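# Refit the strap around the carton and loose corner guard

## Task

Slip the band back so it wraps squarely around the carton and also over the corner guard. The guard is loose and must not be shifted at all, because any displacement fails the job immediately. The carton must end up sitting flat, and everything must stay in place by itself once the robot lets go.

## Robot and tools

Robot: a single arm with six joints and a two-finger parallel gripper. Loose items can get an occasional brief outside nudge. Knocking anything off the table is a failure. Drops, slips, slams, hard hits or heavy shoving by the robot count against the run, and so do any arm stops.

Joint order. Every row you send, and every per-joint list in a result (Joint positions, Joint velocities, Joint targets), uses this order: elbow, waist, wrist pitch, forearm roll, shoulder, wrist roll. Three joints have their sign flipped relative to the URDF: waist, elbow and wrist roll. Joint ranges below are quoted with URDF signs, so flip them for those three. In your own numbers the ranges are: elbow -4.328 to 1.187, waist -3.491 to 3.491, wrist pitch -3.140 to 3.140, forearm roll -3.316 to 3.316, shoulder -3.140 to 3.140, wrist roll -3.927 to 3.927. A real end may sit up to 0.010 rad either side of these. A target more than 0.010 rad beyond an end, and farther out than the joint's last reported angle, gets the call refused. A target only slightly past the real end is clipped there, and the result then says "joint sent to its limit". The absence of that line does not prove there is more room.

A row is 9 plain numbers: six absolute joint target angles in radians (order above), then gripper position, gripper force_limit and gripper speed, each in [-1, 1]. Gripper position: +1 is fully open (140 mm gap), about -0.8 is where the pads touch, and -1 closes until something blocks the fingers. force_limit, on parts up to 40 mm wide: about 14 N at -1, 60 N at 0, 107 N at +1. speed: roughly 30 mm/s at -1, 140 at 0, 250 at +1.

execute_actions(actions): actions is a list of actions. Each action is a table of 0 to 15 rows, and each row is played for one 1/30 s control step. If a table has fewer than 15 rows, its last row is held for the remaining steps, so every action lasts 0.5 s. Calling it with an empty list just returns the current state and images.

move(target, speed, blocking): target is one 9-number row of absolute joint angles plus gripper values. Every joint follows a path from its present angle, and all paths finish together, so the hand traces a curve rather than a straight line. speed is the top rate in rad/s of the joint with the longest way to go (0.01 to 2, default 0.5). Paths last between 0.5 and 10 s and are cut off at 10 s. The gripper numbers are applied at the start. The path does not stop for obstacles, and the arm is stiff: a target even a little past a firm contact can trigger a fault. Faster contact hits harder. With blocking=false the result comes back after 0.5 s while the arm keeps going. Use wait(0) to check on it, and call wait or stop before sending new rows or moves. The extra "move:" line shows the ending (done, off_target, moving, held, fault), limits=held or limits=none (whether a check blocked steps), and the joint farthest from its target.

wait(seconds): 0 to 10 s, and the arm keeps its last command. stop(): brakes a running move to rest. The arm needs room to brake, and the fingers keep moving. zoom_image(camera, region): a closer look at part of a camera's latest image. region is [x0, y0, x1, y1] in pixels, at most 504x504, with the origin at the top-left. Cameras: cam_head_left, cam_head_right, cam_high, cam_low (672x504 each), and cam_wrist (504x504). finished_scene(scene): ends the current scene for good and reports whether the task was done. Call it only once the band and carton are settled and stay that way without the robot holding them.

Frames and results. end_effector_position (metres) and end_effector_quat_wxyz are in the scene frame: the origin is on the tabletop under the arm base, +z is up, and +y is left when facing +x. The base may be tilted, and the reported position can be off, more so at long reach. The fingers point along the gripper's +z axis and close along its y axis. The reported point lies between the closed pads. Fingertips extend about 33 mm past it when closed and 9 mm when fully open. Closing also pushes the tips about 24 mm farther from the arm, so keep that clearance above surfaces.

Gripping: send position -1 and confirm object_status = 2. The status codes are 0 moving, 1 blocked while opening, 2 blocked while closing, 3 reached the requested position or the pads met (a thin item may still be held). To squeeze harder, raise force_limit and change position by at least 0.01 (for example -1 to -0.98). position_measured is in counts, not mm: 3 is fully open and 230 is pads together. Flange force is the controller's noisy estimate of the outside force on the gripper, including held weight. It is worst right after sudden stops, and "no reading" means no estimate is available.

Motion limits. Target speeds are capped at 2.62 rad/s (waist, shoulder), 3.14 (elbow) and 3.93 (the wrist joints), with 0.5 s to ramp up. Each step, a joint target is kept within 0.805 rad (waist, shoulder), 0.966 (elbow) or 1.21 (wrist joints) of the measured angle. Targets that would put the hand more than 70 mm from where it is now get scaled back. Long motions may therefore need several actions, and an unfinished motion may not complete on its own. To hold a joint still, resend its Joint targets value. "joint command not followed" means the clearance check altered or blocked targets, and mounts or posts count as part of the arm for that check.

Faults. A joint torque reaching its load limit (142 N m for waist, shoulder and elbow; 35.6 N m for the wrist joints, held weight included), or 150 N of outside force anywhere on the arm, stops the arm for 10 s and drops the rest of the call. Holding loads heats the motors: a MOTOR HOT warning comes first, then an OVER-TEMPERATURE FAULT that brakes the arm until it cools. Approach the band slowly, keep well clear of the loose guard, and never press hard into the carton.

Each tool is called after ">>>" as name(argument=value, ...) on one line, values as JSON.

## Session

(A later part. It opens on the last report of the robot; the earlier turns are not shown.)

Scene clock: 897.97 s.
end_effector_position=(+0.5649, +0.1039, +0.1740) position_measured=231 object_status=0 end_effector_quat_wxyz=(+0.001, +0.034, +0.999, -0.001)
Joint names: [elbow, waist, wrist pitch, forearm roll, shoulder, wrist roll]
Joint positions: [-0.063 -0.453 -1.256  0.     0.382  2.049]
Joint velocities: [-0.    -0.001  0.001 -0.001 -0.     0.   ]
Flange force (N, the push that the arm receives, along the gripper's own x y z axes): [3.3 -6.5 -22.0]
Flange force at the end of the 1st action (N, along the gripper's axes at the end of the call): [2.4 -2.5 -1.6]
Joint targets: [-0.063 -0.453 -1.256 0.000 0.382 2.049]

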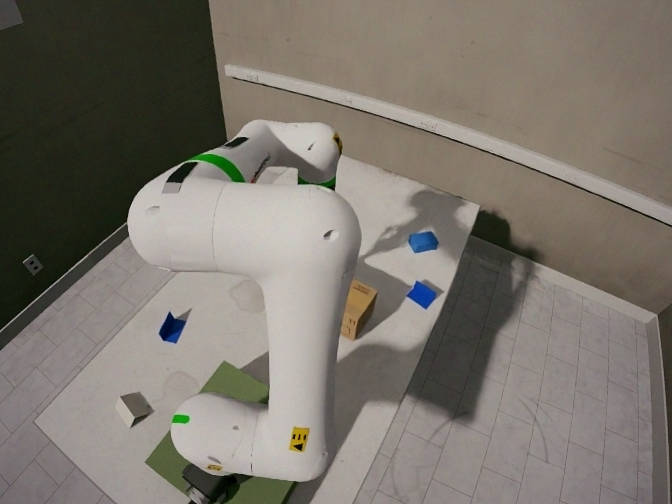

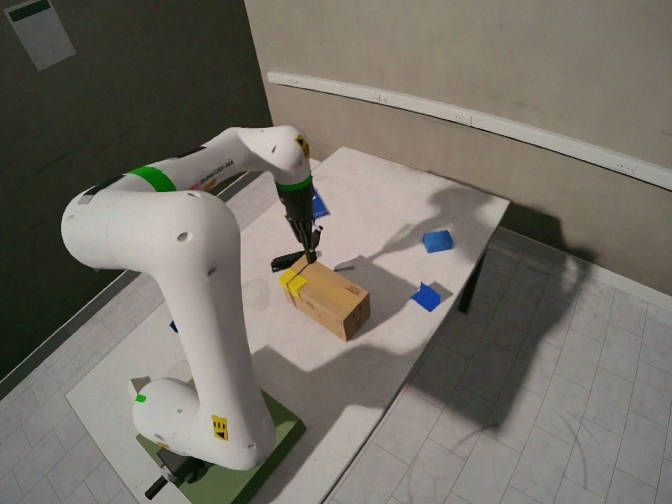

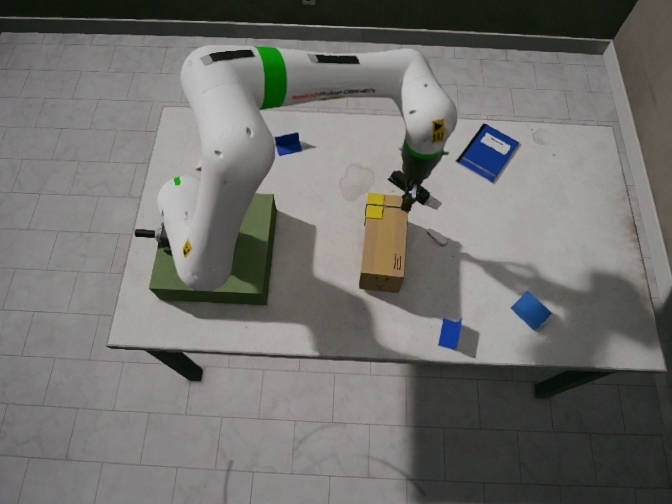

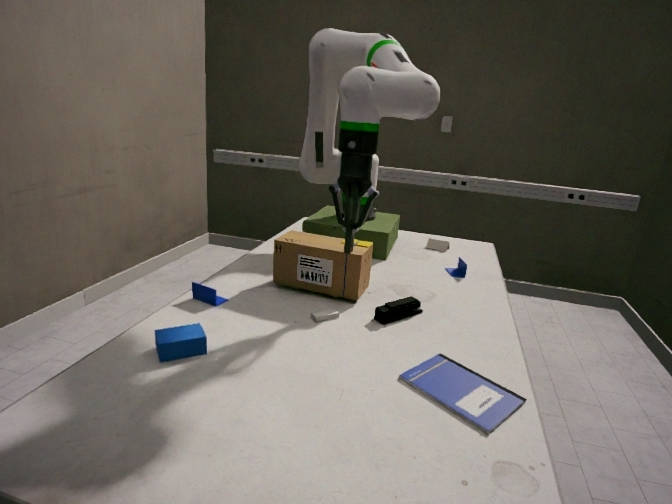

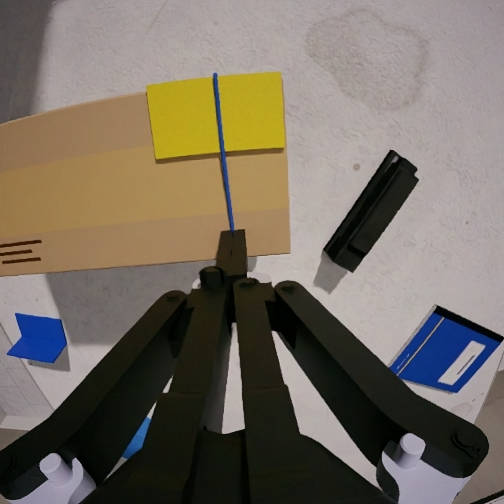

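>>> move(target=[-0.06884,-0.45341,-1.26450,0,0.37894,2.04860,-1,-0.7,-1], speed=0.025)

>>> zoom_image(camera="cam_low", region=[320, 230, 380, 310])

Scene clock: 906.57 s.
end_effector_position=(+0.5648, +0.1039, +0.1779) position_measured=231 object_status=3 end_effector_quat_wxyz=(+0.001, +0.034, +0.999, -0.001)
Joint names: [elbow, waist, wrist pitch, forearm roll, shoulder, wrist roll]
Joint positions: [-0.069 -0.453 -1.264 -0.     0.379  2.049]
Joint velocities: [-0.001  0.001 -0.002  0.     0.    -0.   ]
Flange force (N, the push that the arm receives, along the gripper's own x y z axes): [0.7 -0.9 -1.7]
Joint targets: [-0.069 -0.453 -1.265 0.000 0.379 2.049]
move: done; limits=none; farthest joint: the waist, 0.000 radians from its target (0.000 radians at the start)

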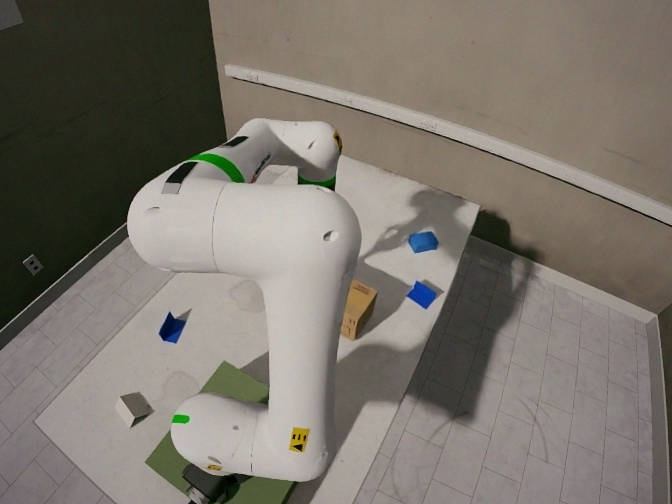

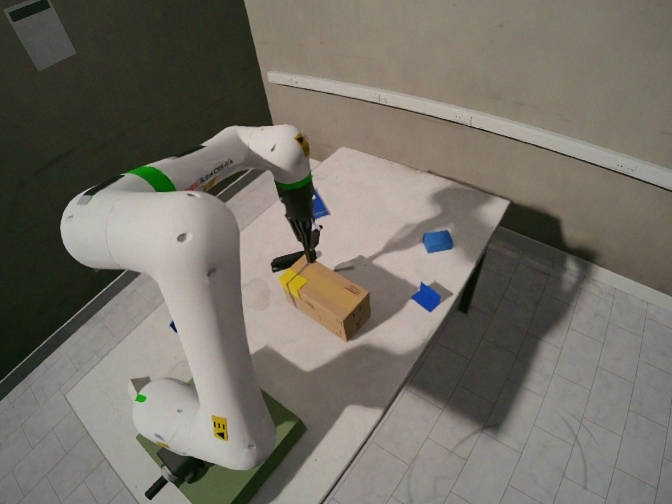

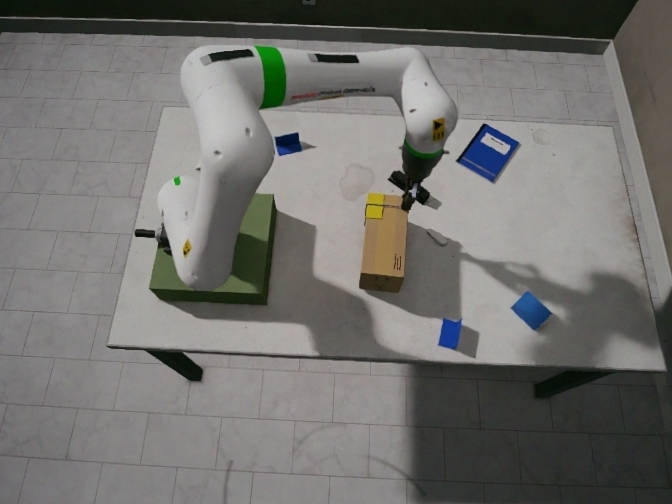

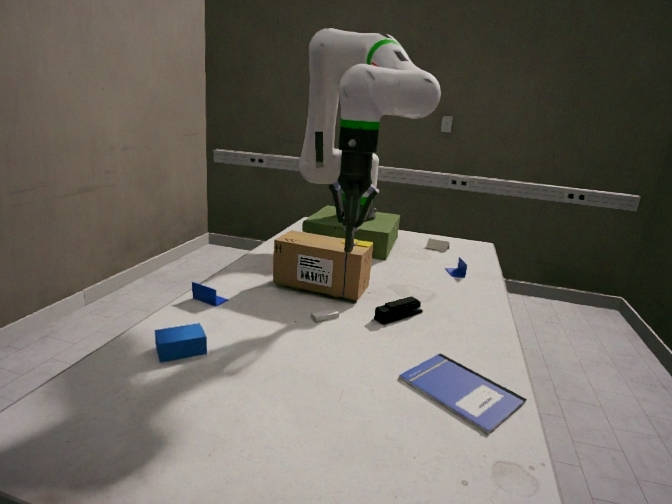

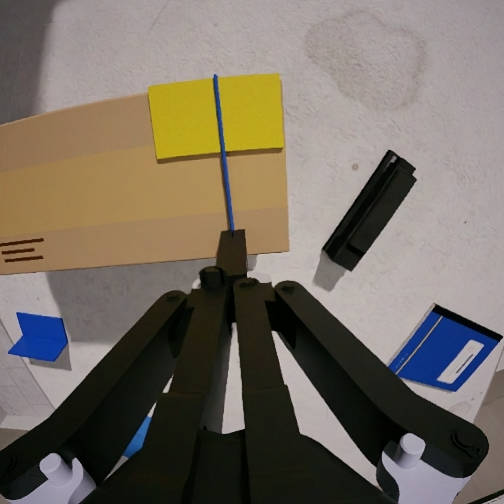

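Region (320, 230, 380, 310) of cam_low's 672x504 image, scaled by 6.300, with more detail than that image has; it fills the left 378 columns of this view, and the rest is white.

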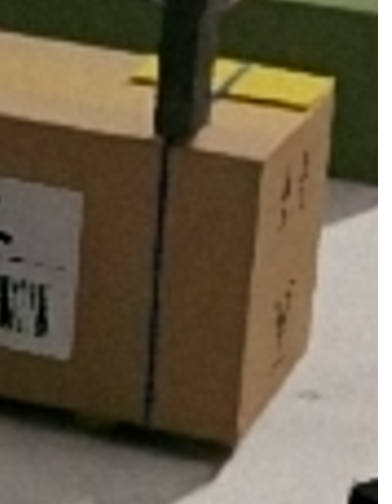

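>>> execute_actions(actions=[[[-0.06601,-0.45341,-1.26018,0,0.38043,2.04860,-1,-0.7,-1],[-0.06601,-0.45341,-1.26018,0,0.38043,2.04860,-1,-0.7,-1],[-0.06601,-0.45341,-1.26018,0,0.38043,2.04860,-1,-0.7,-1],[-0.06601,-0.45341,-1.26018,0,0.38043,2.04860,-1,-0.7,-1],[-0.06601,-0.45341,-1.26018,0,0.38043,2.04860,-1,-0.7,-1],[-0.06601,-0.45341,-1.26018,0,0.38043,2.04860,-1,-0.7,-1],[-0.06601,-0.45341,-1.26018,0,0.38043,2.04860,-1,-0.7,-1],[-0.06601,-0.45341,-1.26018,0,0.38043,2.04860,-0.62,-0.7,-1]]])

>>> move(target=[-0.15900,-0.45341,-1.38900,0,0.34460,2.04860,-0.62,-0.7,-1], speed=0.2)

Scene clock: 922.87 s.
end_effector_position=(+0.5649, +0.1039, +0.1760) position_measured=221 object_status=0 end_effector_quat_wxyz=(+0.001, +0.034, +0.999, -0.001)
Joint names: [elbow, waist, wrist pitch, forearm roll, shoulder, wrist roll]
Joint positions: [-0.066 -0.453 -1.26   0.     0.38   2.049]
Joint velocities: [ 0.     0.     0.001  0.    -0.001  0.   ]
Flange force (N, the push that the arm receives, along the gripper's own x y z axes): [7.4 -2.2 -0.2]
Joint targets: [-0.066 -0.453 -1.260 0.000 0.380 2.049]

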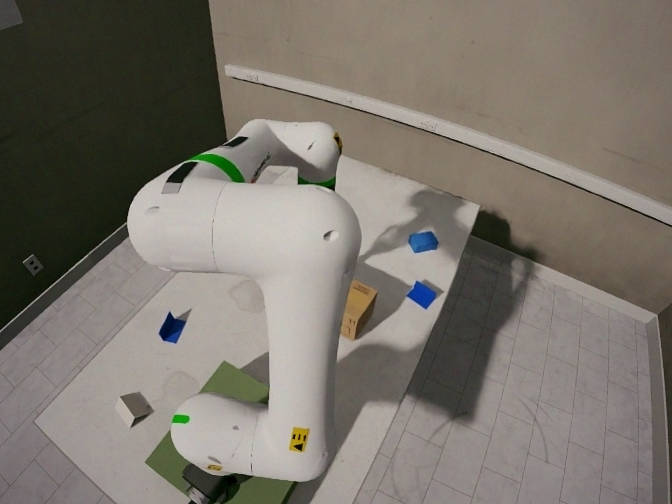

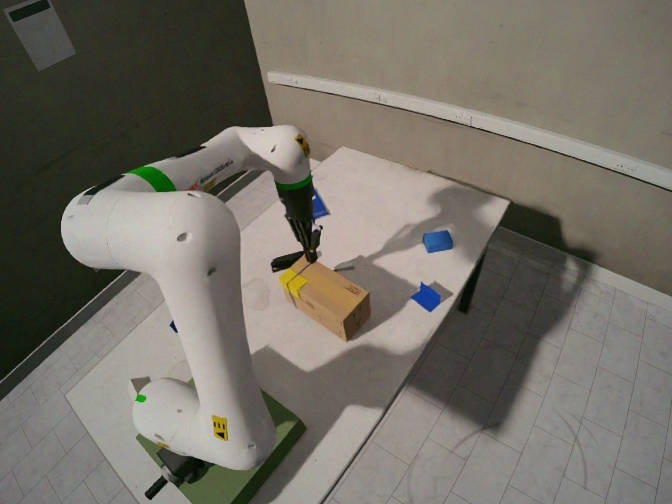

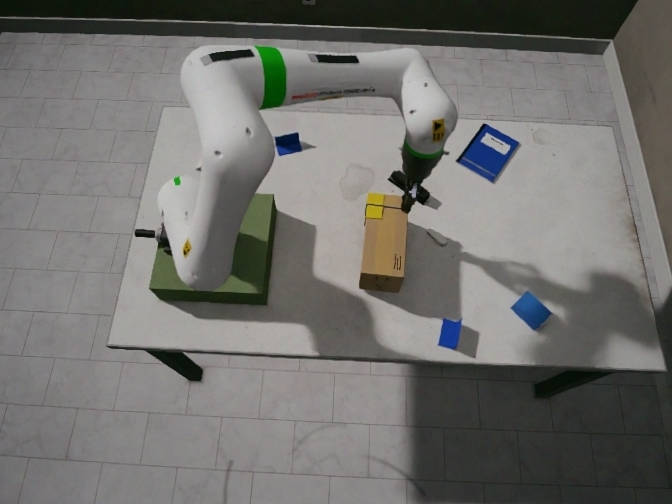

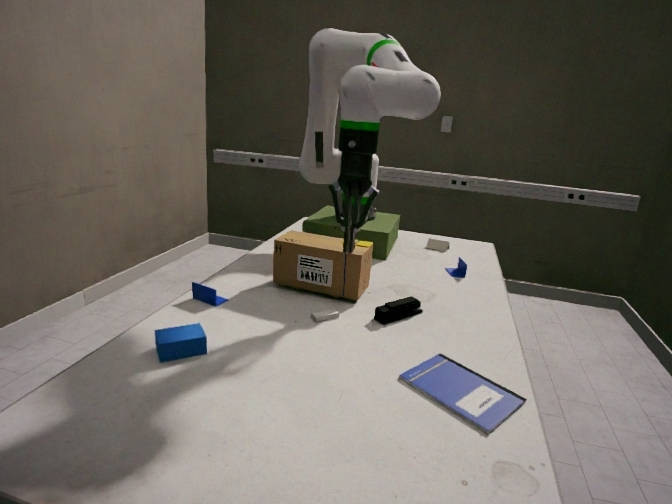

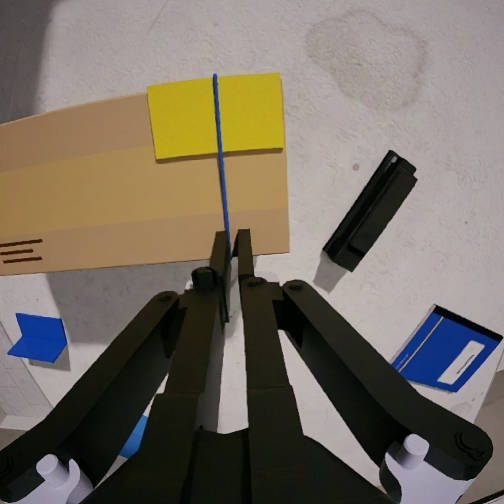

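Scene clock: 923.83 s.
end_effector_position=(+0.5645, +0.1039, +0.2348) position_measured=208 object_status=3 end_effector_quat_wxyz=(+0.001, +0.034, +0.999, -0.001)
Joint names: [elbow, waist, wrist pitch, forearm roll, shoulder, wrist roll]
Joint positions: [-0.159 -0.453 -1.389  0.     0.345  2.049]
Joint velocities: [-0.    -0.003  0.001  0.    -0.001  0.   ]
Flange force (N, the push that the arm receives, along the gripper's own x y z axes): [4.8 -2.0 1.5]
Joint targets: [-0.159 -0.453 -1.389 0.000 0.345 2.049]
move: done; limits=none; farthest joint: the waist, 0.000 radians from its target (0.000 radians at the start)

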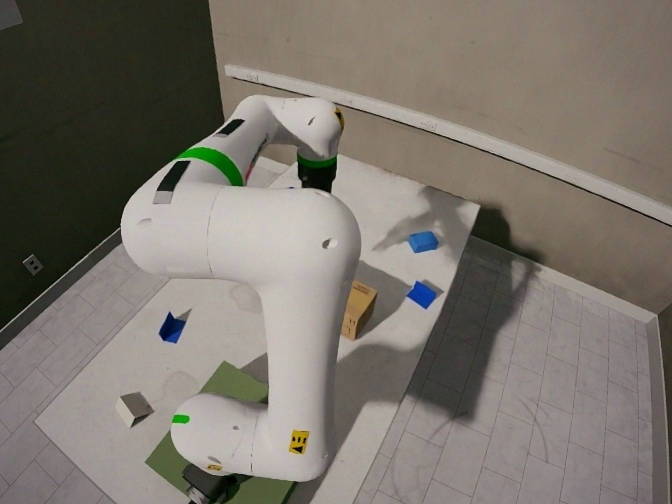

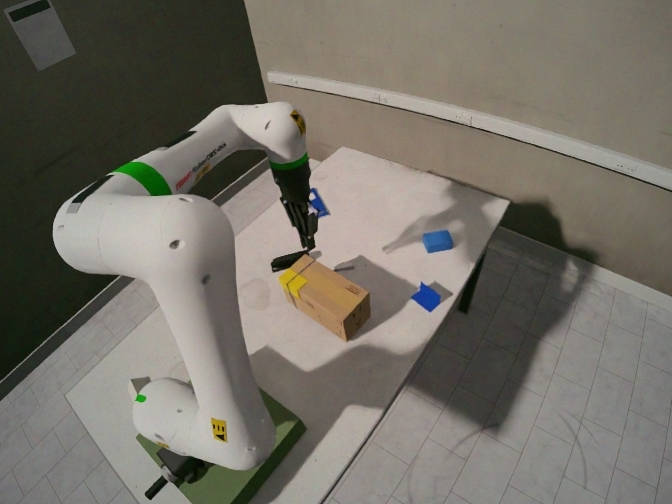

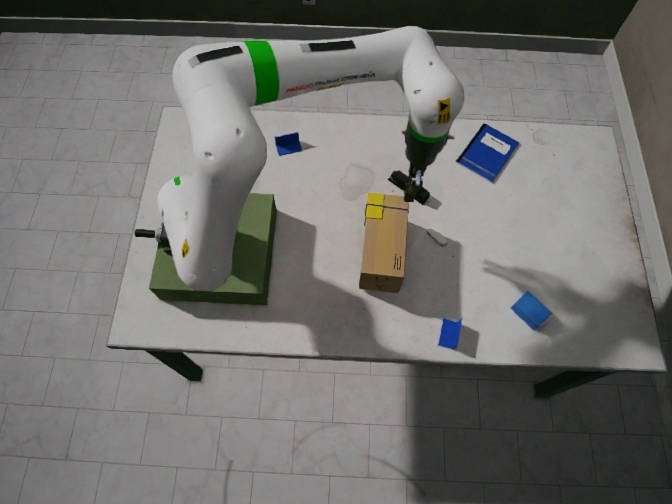

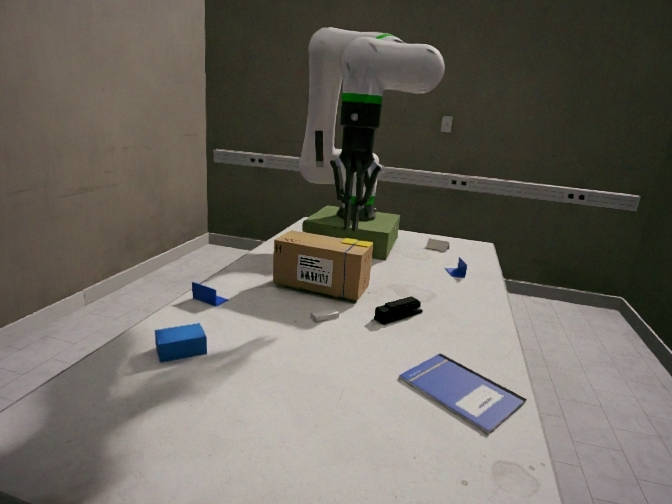

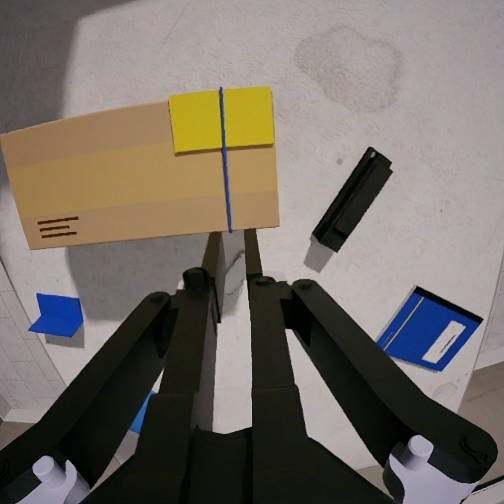

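>>> zoom_image(camera="cam_low", region=[320, 230, 380, 310])

>>> zoom_image(camera="cam_wrist", region=[140, 70, 320, 250])

>>> zoom_image(camera="cam_head_right", region=[272, 250, 332, 315])

Region (320, 230, 380, 310) of cam_low's 672x504 image, scaled by 6.300, with more detail than that image has; it fills the left 378 columns of this view, and the rest is white.

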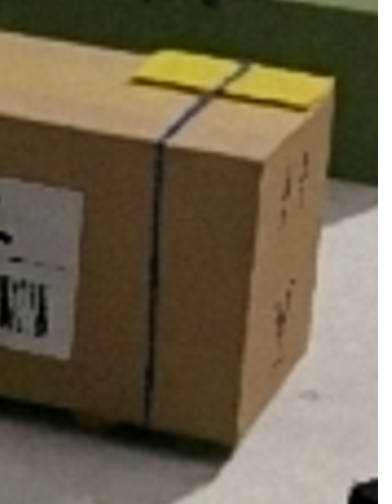

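Region (140, 70, 320, 250) of cam_wrist's 504x504 image, scaled by 2.800, with more detail than that image has.

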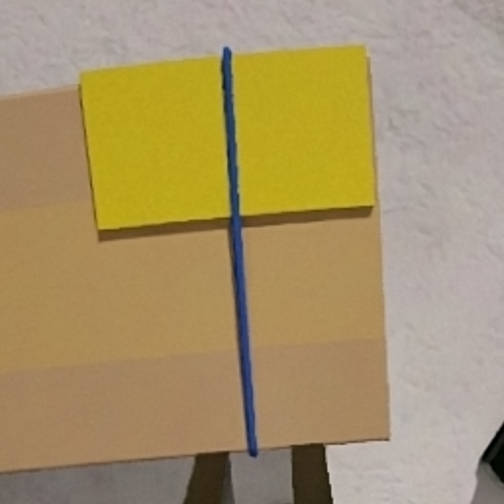

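Region (272, 250, 332, 315) of cam_head_right's 672x504 image, scaled by 7.754, with more detail than that image has; it fills the left 465 columns of this view, and the rest is white.

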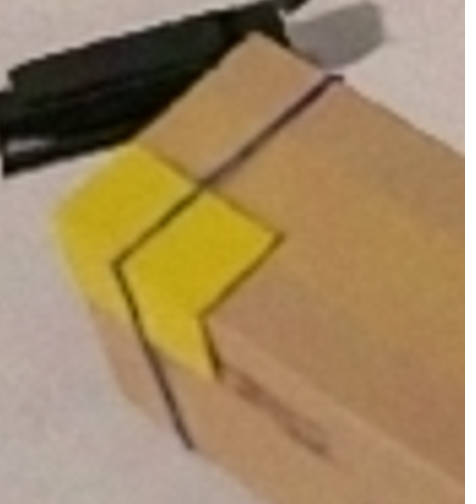

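>>> finished_scene(scene=1)

The scene is finished: the task was done.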